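# Raise the bonnet until it props itself open

## Task

Lift the bonnet to its fully open position so it remains raised without support, then release it and pull the grippers away; it does not count if the bonnet only stays up because the robot is still holding it.

## Robot and tools

Robot: two Piper-style 6-joint arms, left_arm and right_arm, each with a two-finger parallel gripper and a wrist camera. Left_arm sits at about (-0.015, +0.255, 0) and right_arm at about (+0.045, -0.262, 0) in the scene frame. The scene frame origin is on the tabletop midway between the arms; +z is up, +x points out over the table, +y is toward left_arm. The arm names do not match image left/right.

Gripper frame: fingers extend along the gripper's +z axis and close along its y axis. The reported end_effector_position is the point between the finger pads, roughly 5 mm short of the tips. Reported hand positions can be slightly wrong, especially at long reach.

The 16-number row (used by execute_actions and by move's target): left_arm x, y, z, qw, qx, qy, qz, opening, then right_arm x, y, z, qw, qx, qy, qz, opening. Always all 16, even when one arm is idle. x, y, z are an absolute gripper position in metres in the scene frame; the quaternion is an absolute orientation, w first, in the scene frame. Opening runs from -1 (closed) to +1 (fully open, 0.070 m); it is a target, not an offset. Closing fully takes about 1 s. To keep an arm still, resend its exact last reported position and quaternion with the desired opening; to hold orientation steady, repeat one fixed quaternion rather than copying the drifting reported one.

execute_actions(actions): a list of actions; each action is a list of 1 to 15 rows, each row lasting one step of 1/30 s. If fewer than 15 rows are given, the last row is repeated to fill the action. An empty list just returns state and images. Each target must lie within 0.6 m of that gripper's current position along each of its own axes, or the action is rejected for both arms; if the first action is malformed or fails this check, nothing runs. Per step, the commanded pose is clipped to at most 70 mm and 16 degrees from the measured pose, so distant targets need several actions; position wins over orientation when both cannot be met.

move(target, speed, blocking): drives both grippers in straight lines toward the absolute poses in one 16-number row, all arriving together, over 0.5 to 10 s (cut off at 10 s). speed is the top path speed in m/s, 0.002 to 0.5, default 0.25; rotation is capped at twice that in rad/s. Grippers take the shorter rotation. The opening is applied at the start. Paths ignore obstacles and the other arm, and grippers may lag, wander, or overshoot speed near full stretch. Faster contact hits harder, and aiming further past a contact presses harder. blocking=false returns after 0.5 s while motion continues; until a result shows it finished, other moves and action rows are refused, so call wait or stop first. The result adds a move: line with the ending (done, off_target, moving, held, fault), any limits (paced = pose clipped; held = a check blocked steps, after which the arm may jump faster), and each gripper's distance from its target. If only one arm is named, the other finished fine.

wait(seconds): 0 to 10 s, arms hold their last command; returns early if a running move ends. stop(): brakes a running move (needs room); fingers keep moving. zoom_image(camera, region): enlarges [x0, y0, x1, y1] pixels (max 504x504) of cam_head_left, cam_head_right, cam_high, cam_low, cam_left_wrist or cam_right_wrist; all images are 896x504. show_instructions(): shows the reference images. read_manual(section): licence texts only. finished_scene(scene): pass the current scene number to end it; irreversible, and the bonnet must already be up on its own.

Result lines: the state line gives each gripper's position and quaternion. "Hand target" is the pose each arm is currently driving toward. grip_measured is the finger opening on the command scale (the last joint value is the opening in metres); readings may be off by about 1 mm. To grip, command roughly 0.04 below grip_measured; a smaller gap grips more gently. "pose unreachable" means the clearance check altered or blocked that arm's command. MOTOR HOT appears at 65 °C; at 80 °C an OVER-TEMPERATURE FAULT drops the arm until it cools. A torque fault (contact torque reaching a joint's load limit: 20.2 N m for the first three joints, 7.04 N m for the wrist joints, whose motors really give only about 4 N m) freezes that arm for 10 s and skips the rest of the call.

Joint ranges (rad): waist ±2.618, shoulder 0 to 3.14, elbow -2.967 to 0, forearm roll ±1.745, wrist pitch ±1.22, wrist roll ±2.094. The elbow never fully straightens. Finger pads push up to about 20 N each; quick closes can push harder.

Cautions: do not knock anything off the table; avoid arm-to-arm collisions or pressing the arms together; avoid slamming the bonnet, hard impacts, excessive pushing and dropping things. A loose object may occasionally be nudged by the scene. The simulation continues during your replies, with arms holding their last command, and holding loads warms the motors. Finish with the grippers open and moved well away from the bonnet.

Each tool is called after "Request:" as name(argument=value, ...) on one line, values as JSON.

## Session

Request:
execute_actions(actions=[])

Request:
show_instructions()

Scene clock: 0.00 s.
left_arm: end_effector_position=(+0.2907, +0.6456, +0.2955) grip_measured=+1.00 end_effector_quat_wxyz=(-0.516, +0.512, -0.577, -0.373) | right_arm: end_effector_position=(+0.2091, -0.6748, +0.2609) grip_measured=+0.98 end_effector_quat_wxyz=(+0.407, +0.906, +0.039, +0.110)
Joint positions: left_arm=[ 0.76   1.681 -1.258  1.657  0.734 -1.961  0.07 ] | right_arm=[-0.947  1.518 -1.331 -0.15   0.609  1.987  0.069]
Hand target (left_arm): +0.291, +0.646, +0.295; +0.516, -0.512, +0.577, +0.373
Hand target (right_arm): +0.209, -0.675, +0.261; +0.407, +0.906, +0.039, +0.110
camera_calibration (this result's frames):
cam_left_wrist: T_world_to_cam=[[0.970641, -0.221048, 0.0948323, -0.170761], [-0.0907284, -0.701608, -0.706764, 0.685076], [0.222764, 0.67741, -0.701065, -0.169233], [0, 0, 0, 1]] pos_world=[0.265602, 0.557548, 0.381737]
cam_right_wrist: T_world_to_cam=[[0.014593, 0.666353, -0.745494, 0.640021], [0.678248, 0.541226, 0.497046, 0.0904731], [0.734688, -0.512883, -0.444054, -0.266149], [0, 0, 0, 1]] pos_world=[0.124834, -0.611949, 0.313978]

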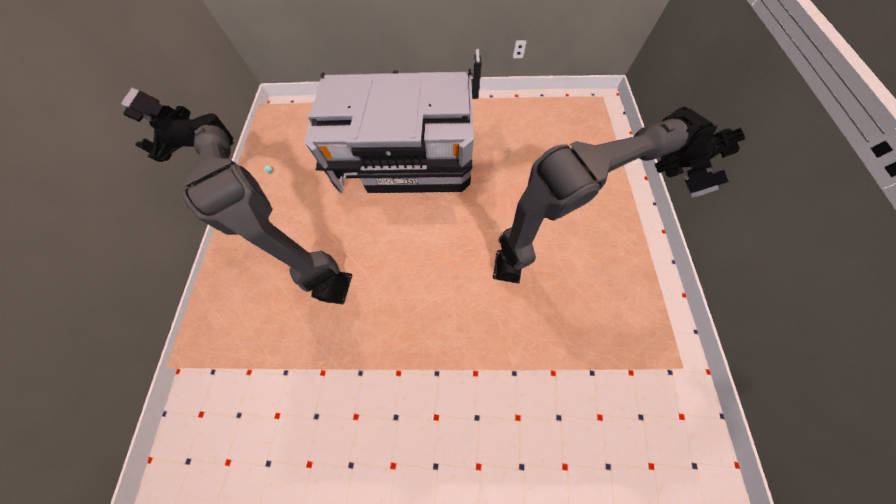

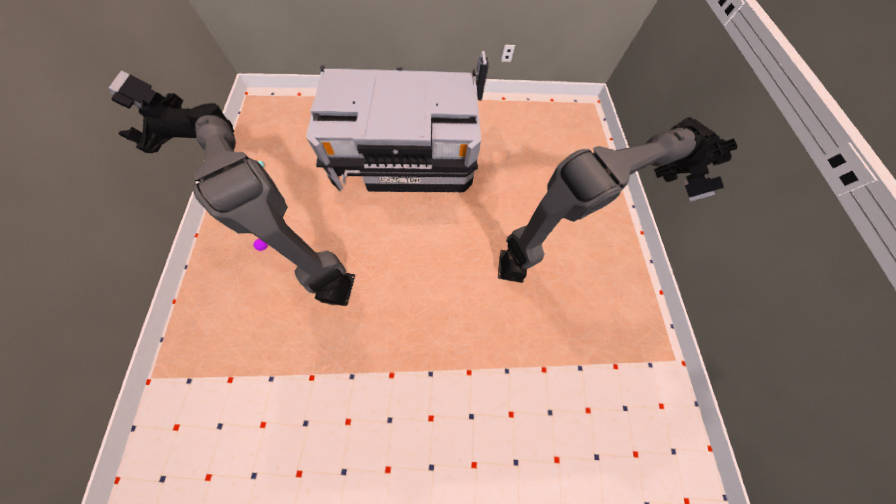

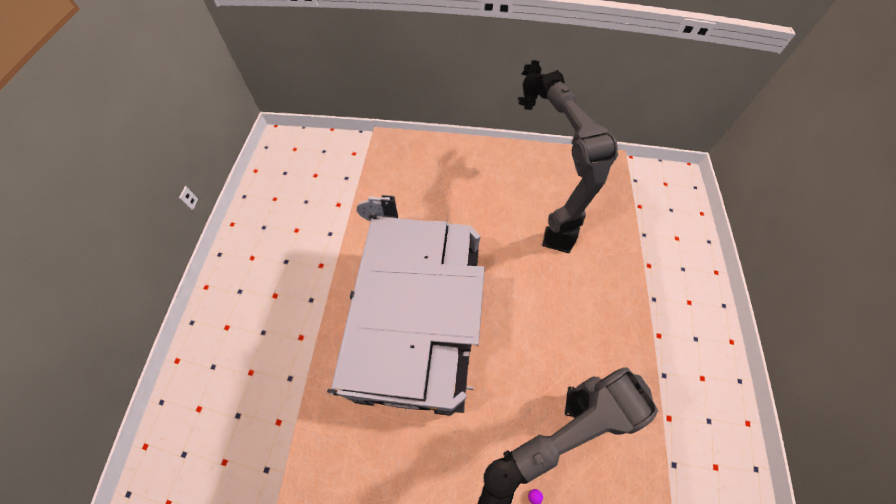

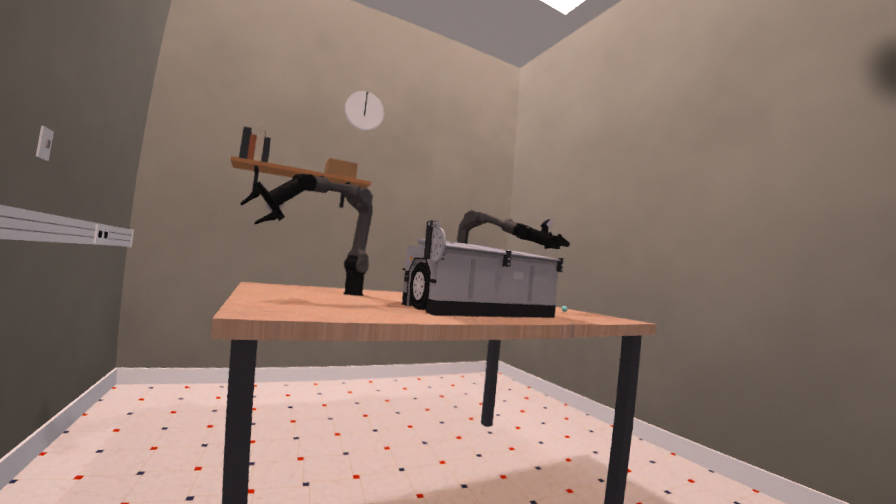

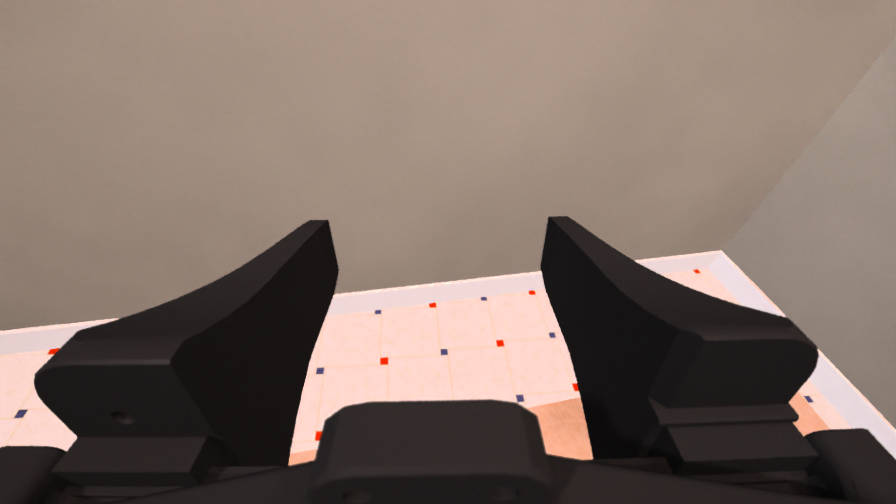

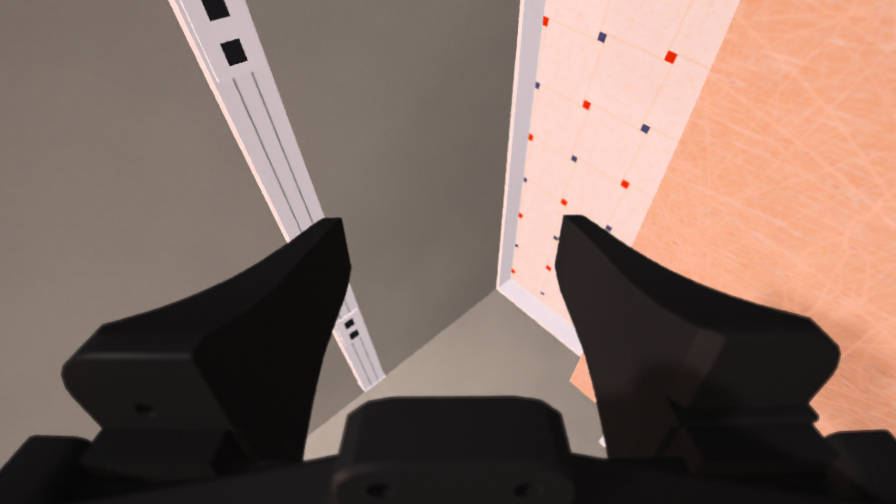

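Reference images for this scene: manual page 1, manual page 2, manual page 3, manual page 4, manual page 5, manual page 6, manual page 7, manual page 8.

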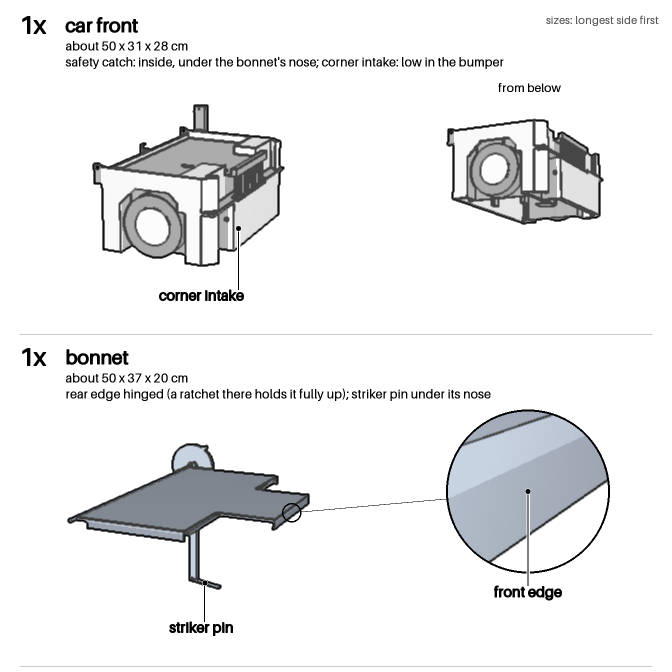

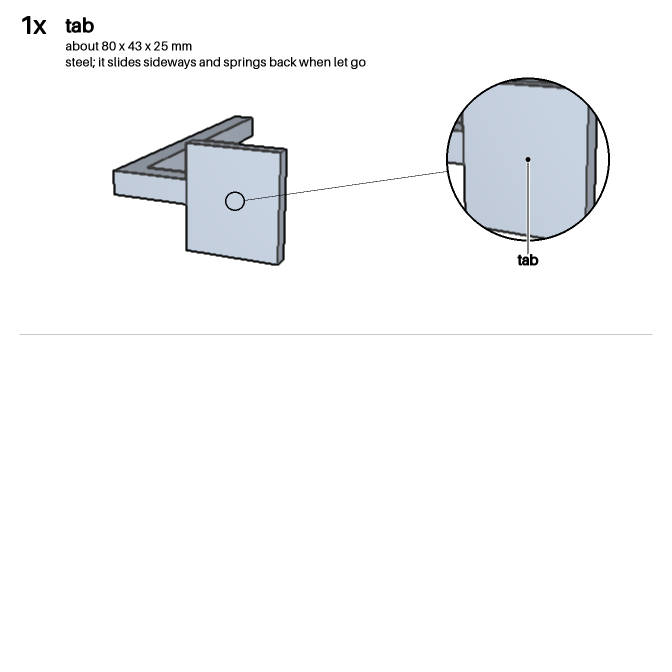

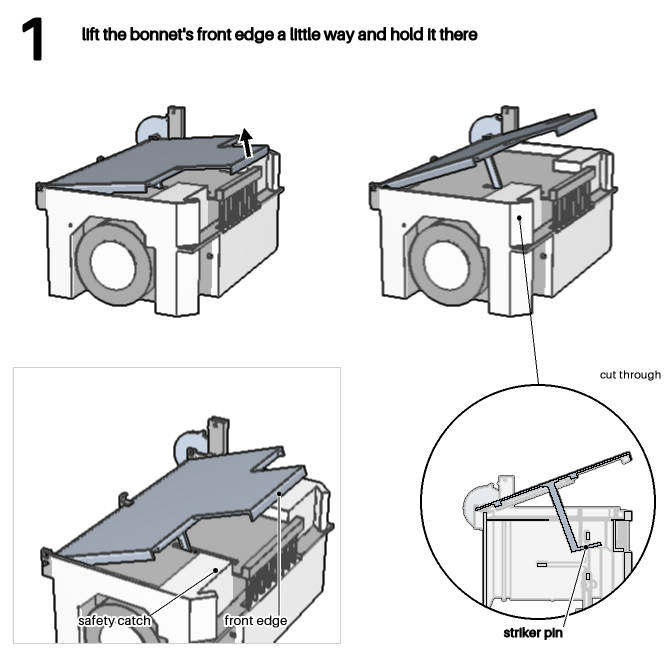

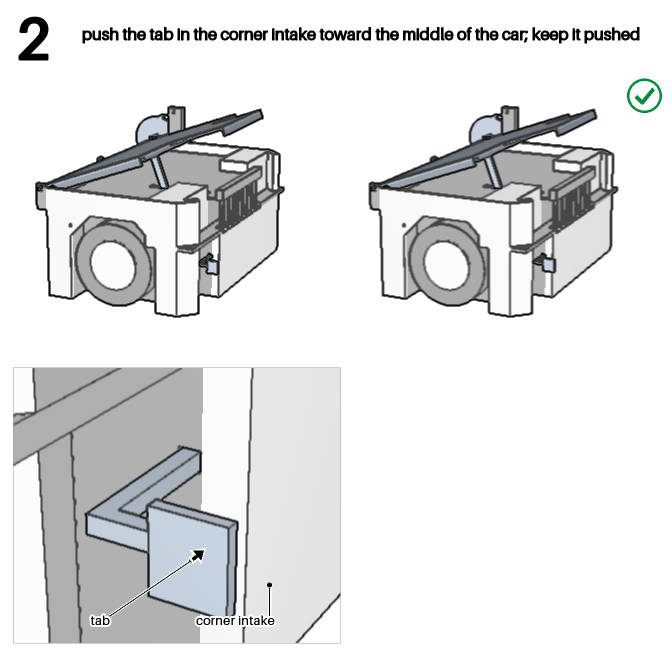

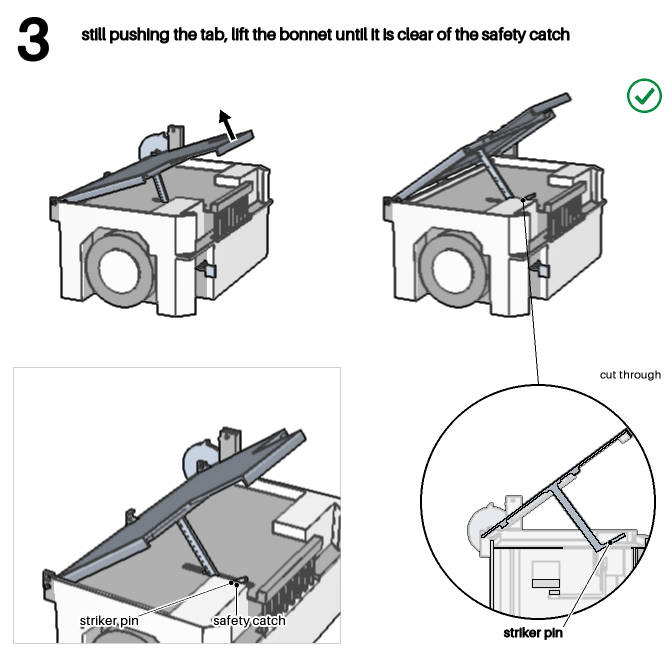

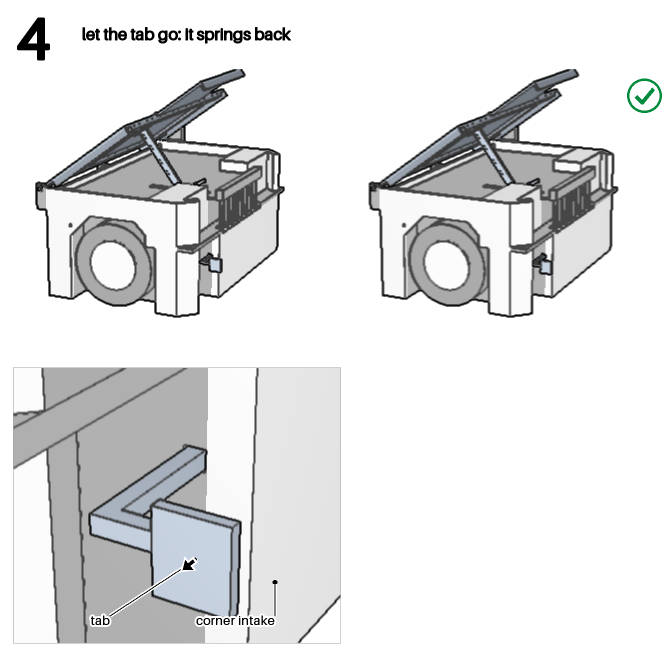

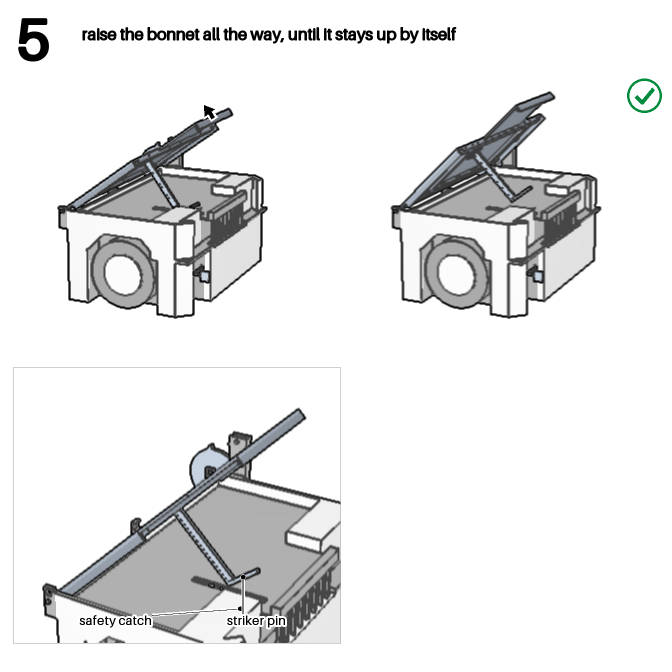

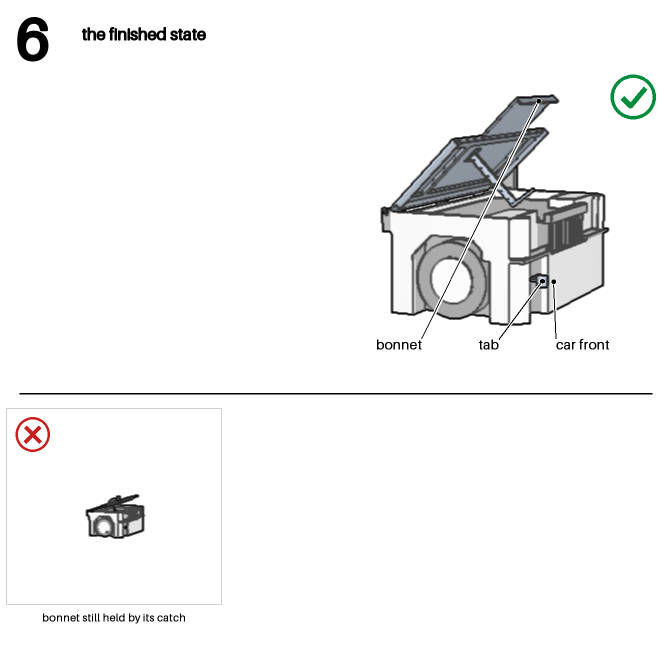

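Request:
zoom_image(camera="cam_high", region=[380, 240, 540, 420])

Region (380, 240, 540, 420) of cam_high's 896x504 image, scaled by 2.800, with more detail than that image has.

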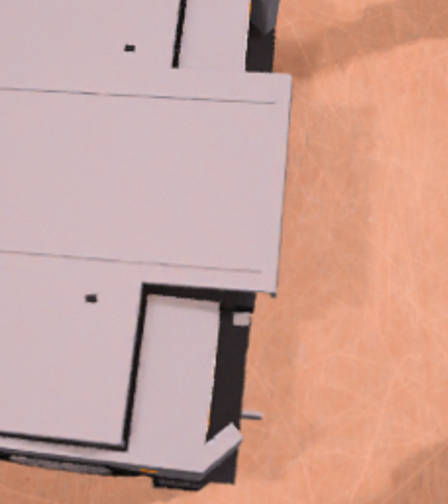

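Request:
move(target=[0.2,0.36,0.2,0.253,-0.209,0.943,0.056,-1, 0.24,-0.2,0.26,0.40,0.55,0.55,0.48,1], speed=0.4)

Request:
move(target=[0.26,0.29,0.075,0.529,0.147,0.830,-0.093,-1, 0.26,0.0,0.25,0.315,0.388,0.672,0.545,1], speed=0.3)

Scene clock: 3.27 s.
left_arm: end_effector_position=(+0.1981, +0.3578, +0.2018) grip_measured=-0.98 end_effector_quat_wxyz=(+0.248, -0.206, +0.945, +0.053) | right_arm: end_effector_position=(+0.2358, -0.2020, +0.2612) grip_measured=+0.98 end_effector_quat_wxyz=(+0.399, +0.551, +0.552, +0.482)
Joint positions: left_arm=[ 0.625  0.987 -0.873 -0.024  1.033  0.045  0.001] | right_arm=[-0.797  0.143 -0.411  1.179  1.22   0.572  0.069]
Hand target (left_arm): +0.198, +0.358, +0.202; +0.247, -0.206, +0.945, +0.053
Hand target (right_arm): +0.236, -0.202, +0.261; +0.399, +0.551, +0.552, +0.482
Off the commanded pose (left_arm): 0.003 m, 1 deg.
Off the commanded pose (right_arm): 0.005 m, 0 deg.
joint sent to its limit (right arm) — the command would take joint 5 (wrist pitch) past its upper limit, so that joint was sent only as far as its limit.
move: off_target (right_arm); limits=paced
camera_calibration (this result's frames):
cam_left_wrist: T_world_to_cam=[[0.399827, -0.91643, 0.0171696, 0.241923], [-0.914242, -0.397392, 0.0789949, 0.304293], [-0.0655702, -0.0472815, -0.996727, 0.356784], [0, 0, 0, 1]] pos_world=[0.204865, 0.359499, 0.327425]
cam_right_wrist: T_world_to_cam=[[-0.224782, 0.0691598, -0.971952, 0.319754], [-0.603816, 0.772993, 0.194647, 0.244383], [0.764774, 0.630633, -0.131995, 0.0991795], [0, 0, 0, 1]] pos_world=[0.143587, -0.273566, 0.276309]

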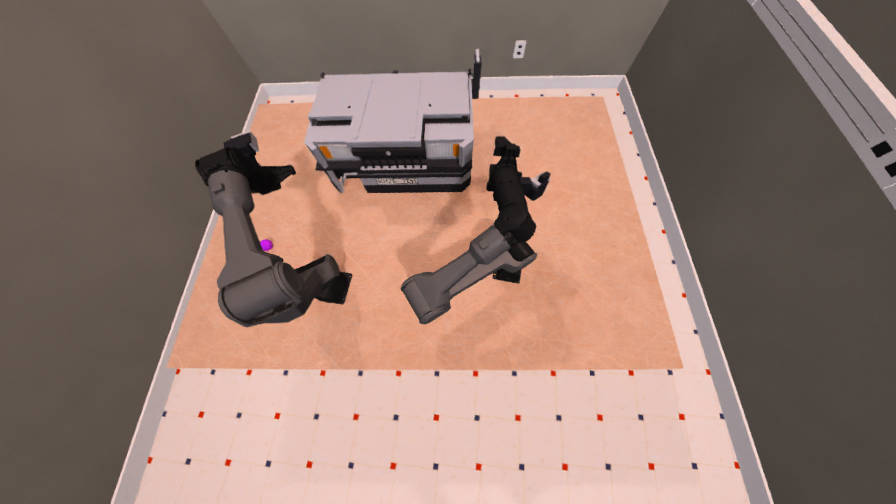

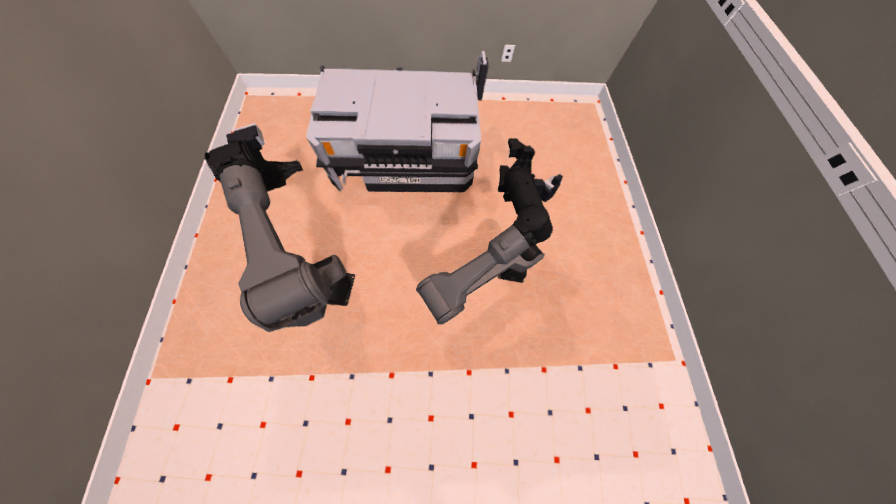

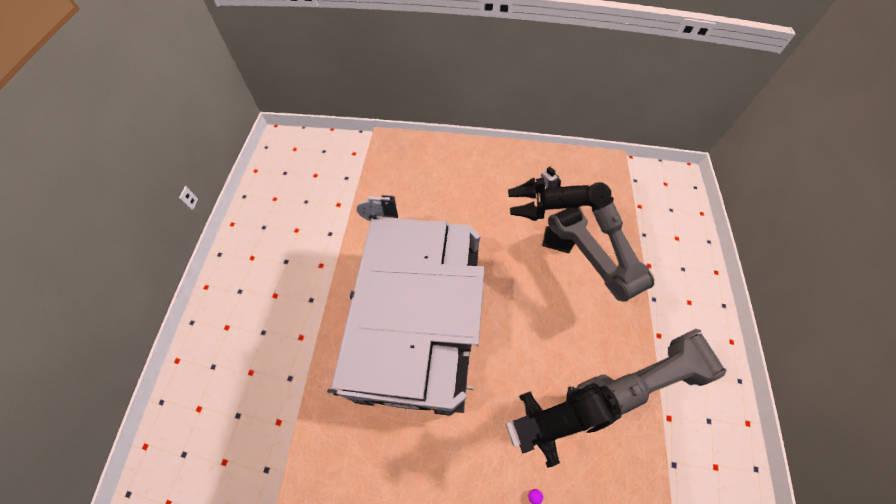

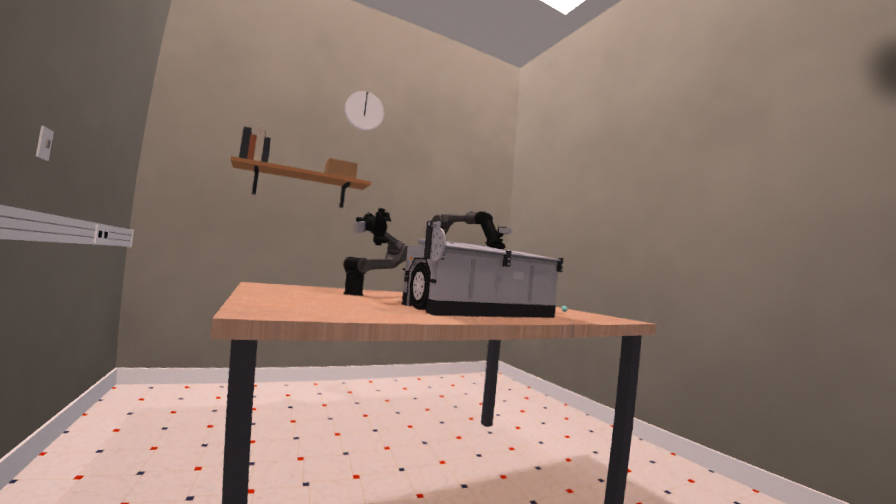

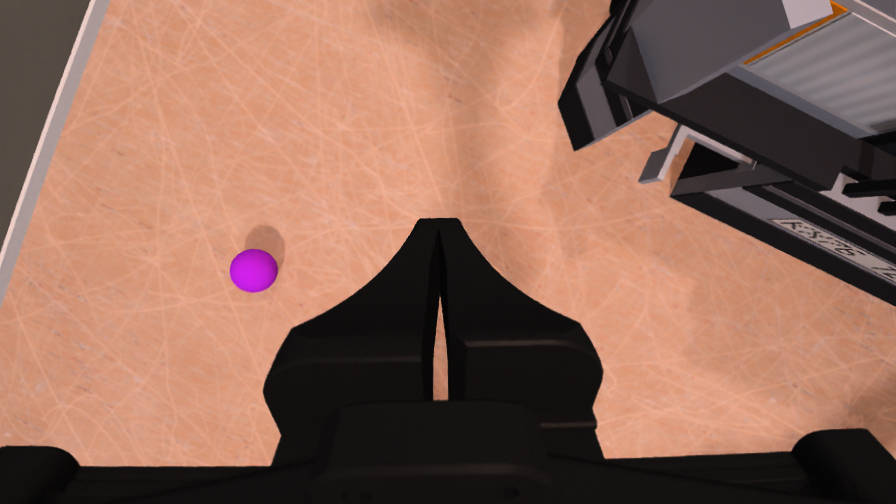

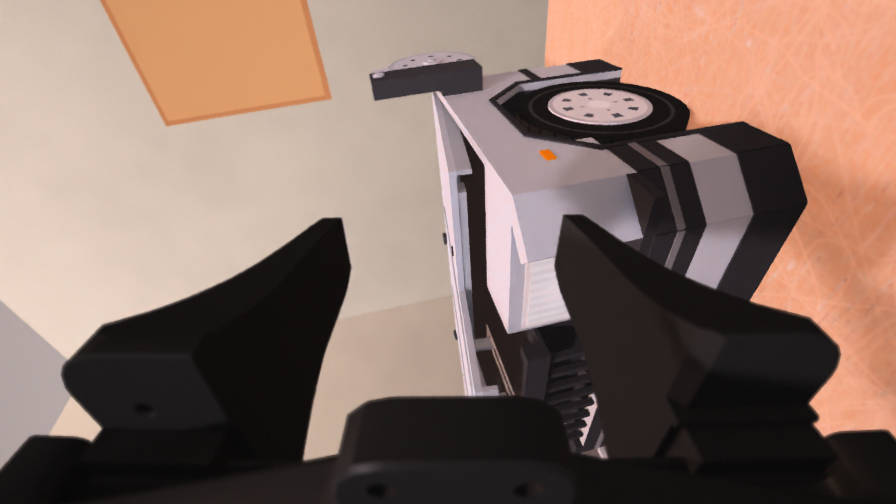

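Scene clock: 6.23 s.
left_arm: end_effector_position=(+0.2599, +0.2892, +0.0786) grip_measured=-0.98 end_effector_quat_wxyz=(+0.404, +0.117, +0.901, -0.108) | right_arm: end_effector_position=(+0.2574, -0.0007, +0.2486) grip_measured=+0.98 end_effector_quat_wxyz=(+0.320, +0.385, +0.678, +0.539)
Joint positions: left_arm=[ 0.846  1.375 -0.377 -1.402  0.746  2.091  0.001] | right_arm=[ 1.62   1.169 -0.579  1.435 -0.88   0.456  0.069]
Hand target (left_arm): +0.260, +0.289, +0.079; +0.404, +0.117, +0.901, -0.108
Hand target (right_arm): +0.257, -0.001, +0.249; +0.320, +0.385, +0.677, +0.539
Off the commanded pose (left_arm): 0.004 m, 17 deg; orientation clipped at the last step of the last action.
Off the commanded pose (right_arm): 0.003 m, 1 deg.
joint sent to its limit (left arm) — the command would take joint 6 (wrist roll) past its upper limit, so that joint was sent only as far as its limit.
move: off_target (left_arm); limits=paced
camera_calibration (this result's frames):
cam_left_wrist: T_world_to_cam=[[-0.316839, -0.942235, 0.108661, 0.34308], [-0.922895, 0.279833, -0.264498, 0.176652], [0.218813, -0.184086, -0.958245, 0.197419], [0, 0, 0, 1]] pos_world=[0.228534, 0.310171, 0.198621]
cam_right_wrist: T_world_to_cam=[[-0.176911, -0.127583, -0.975923, 0.287026], [-0.887591, 0.449156, 0.10218, 0.200058], [0.425305, 0.884297, -0.192702, 0.0567267], [0, 0, 0, 1]] pos_world=[0.204221, -0.103401, 0.270605]

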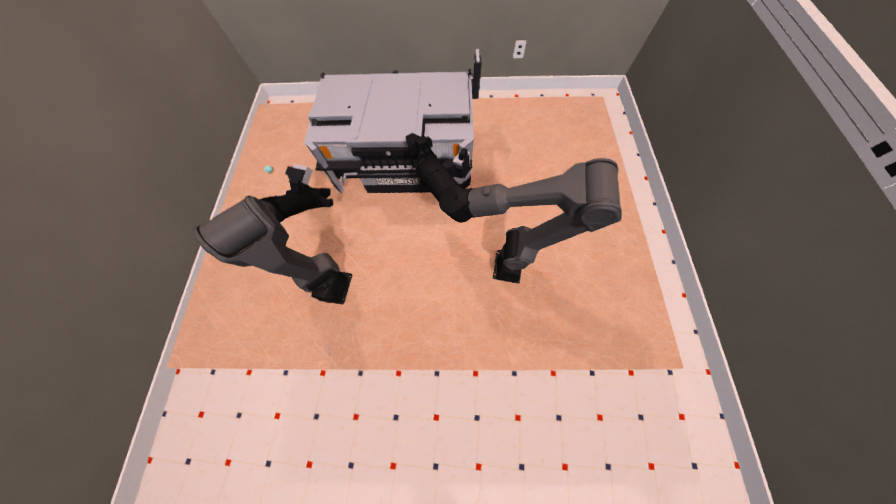

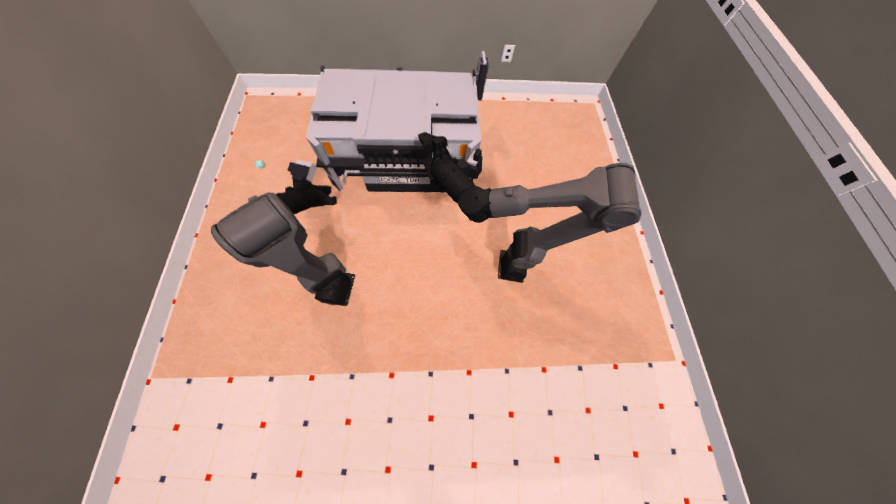

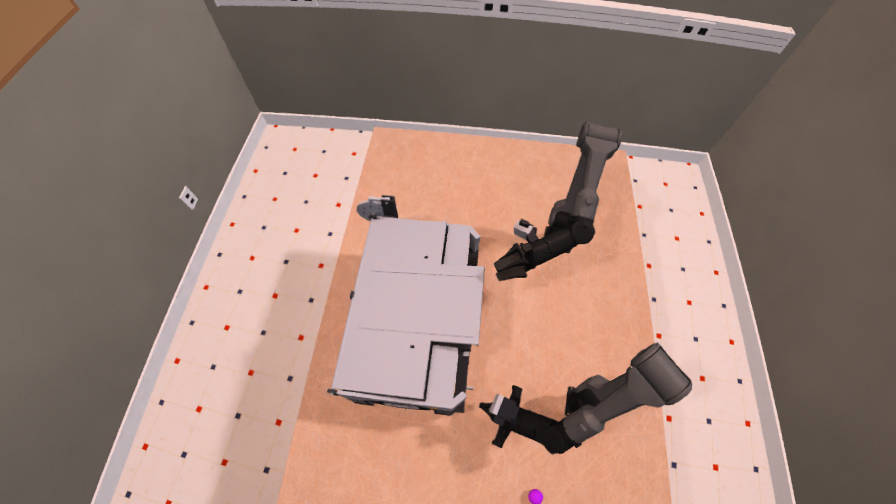

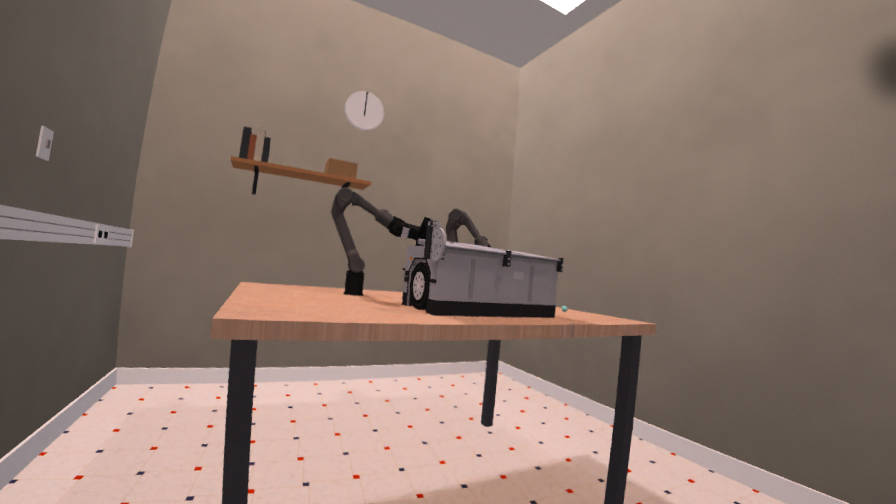

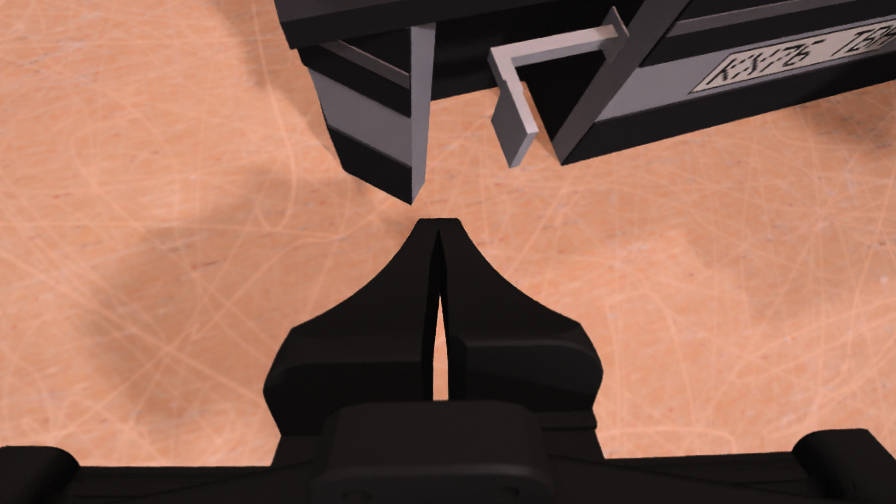

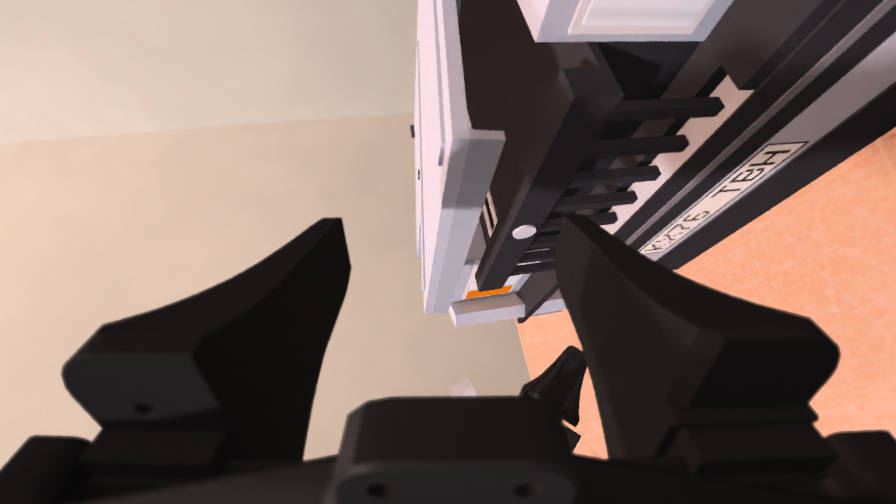

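Request:
move(target=[0.295,0.263,0.074,0.404,0.117,0.901,-0.108,-1, 0.322,0.036,0.244,0.315,0.388,0.672,0.545,1], speed=0.07)

Scene clock: 7.73 s.
left_arm: end_effector_position=(+0.2945, +0.2629, +0.0736) grip_measured=-0.98 end_effector_quat_wxyz=(+0.398, +0.117, +0.903, -0.108) | right_arm: end_effector_position=(+0.3215, +0.0369, +0.2437) grip_measured=+0.98 end_effector_quat_wxyz=(+0.314, +0.389, +0.673, +0.545)
Joint positions: left_arm=[ 0.589  1.448 -0.429 -1.601  0.585  2.091  0.001] | right_arm=[ 1.339  1.39  -0.728  1.137 -0.668  0.681  0.069]
Hand target (left_arm): +0.294, +0.263, +0.074; +0.398, +0.117, +0.903, -0.108
Hand target (right_arm): +0.321, +0.037, +0.244; +0.314, +0.389, +0.673, +0.545
Off the commanded pose (left_arm): 0.001 m, 1 deg.
Off the commanded pose (right_arm): 0.001 m, 0 deg.
joint sent to its limit (left arm) — the command would take joint 6 (wrist roll) past its upper limit, so that joint was sent only as far as its limit.
move: done
camera_calibration (this result's frames):
cam_left_wrist: T_world_to_cam=[[-0.316828, -0.941982, 0.11086, 0.329559], [-0.925619, 0.281563, -0.252887, 0.214113], [0.207001, -0.182735, -0.961123, 0.183574], [0, 0, 0, 1]] pos_world=[0.2646, 0.283697, 0.194049]
cam_right_wrist: T_world_to_cam=[[-0.180673, -0.105893, -0.977826, 0.299232], [-0.887357, 0.446351, 0.11562, 0.237401], [0.42421, 0.888571, -0.174609, -0.00895387], [0, 0, 0, 1]] pos_world=[0.268521, -0.0663215, 0.263585]

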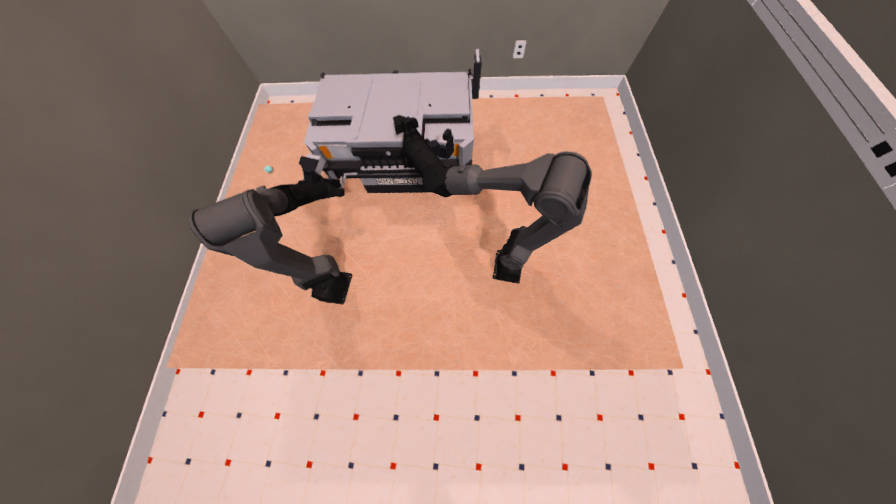

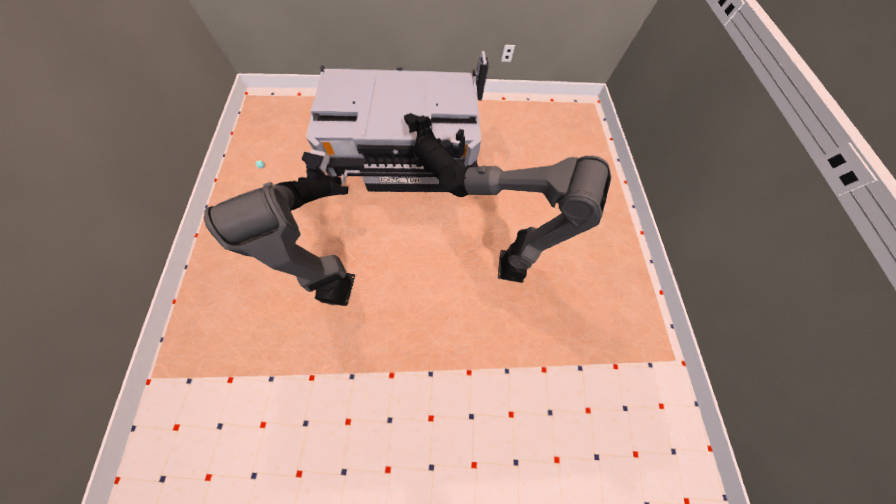

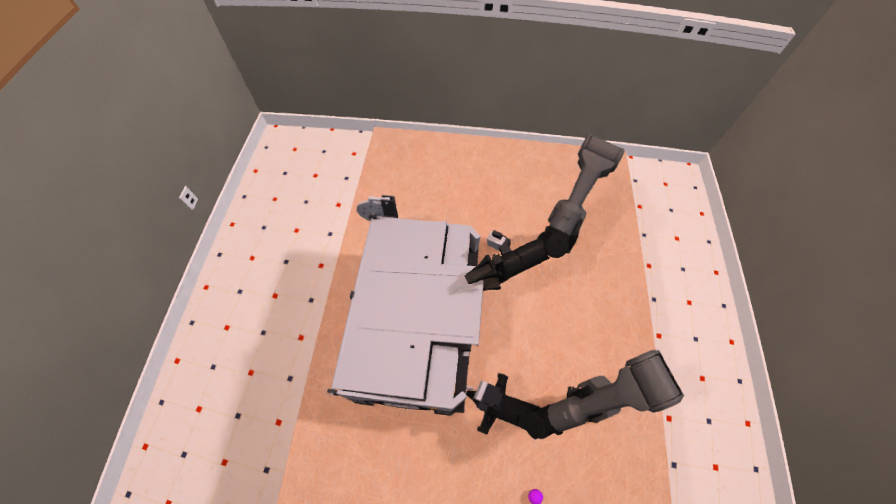

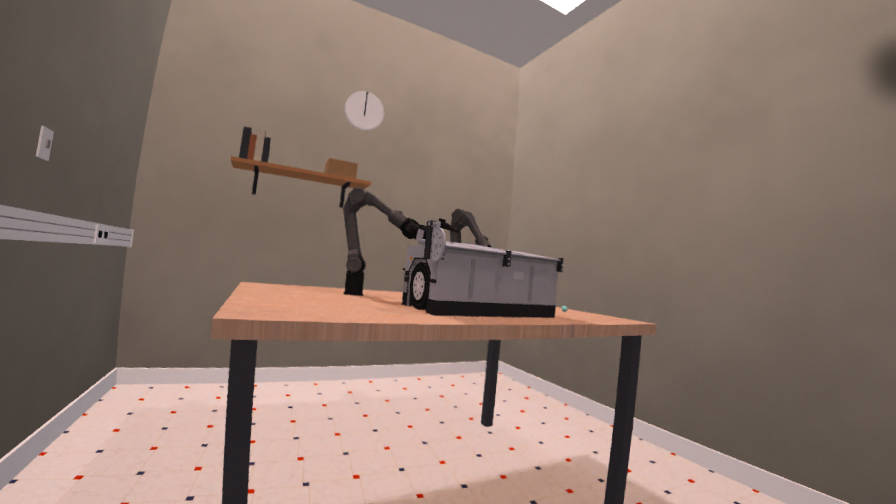

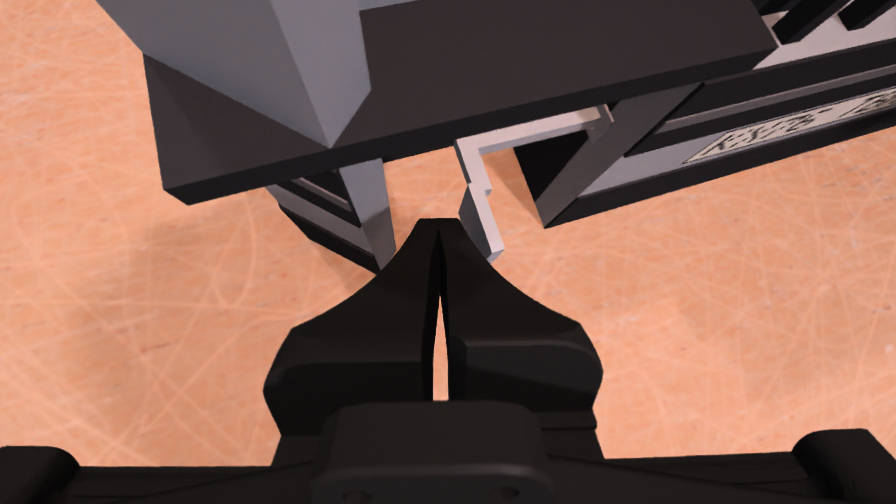

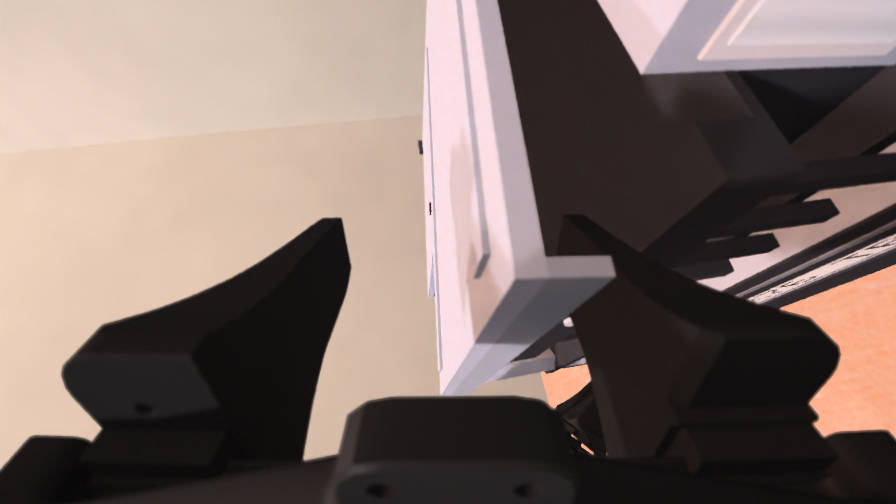

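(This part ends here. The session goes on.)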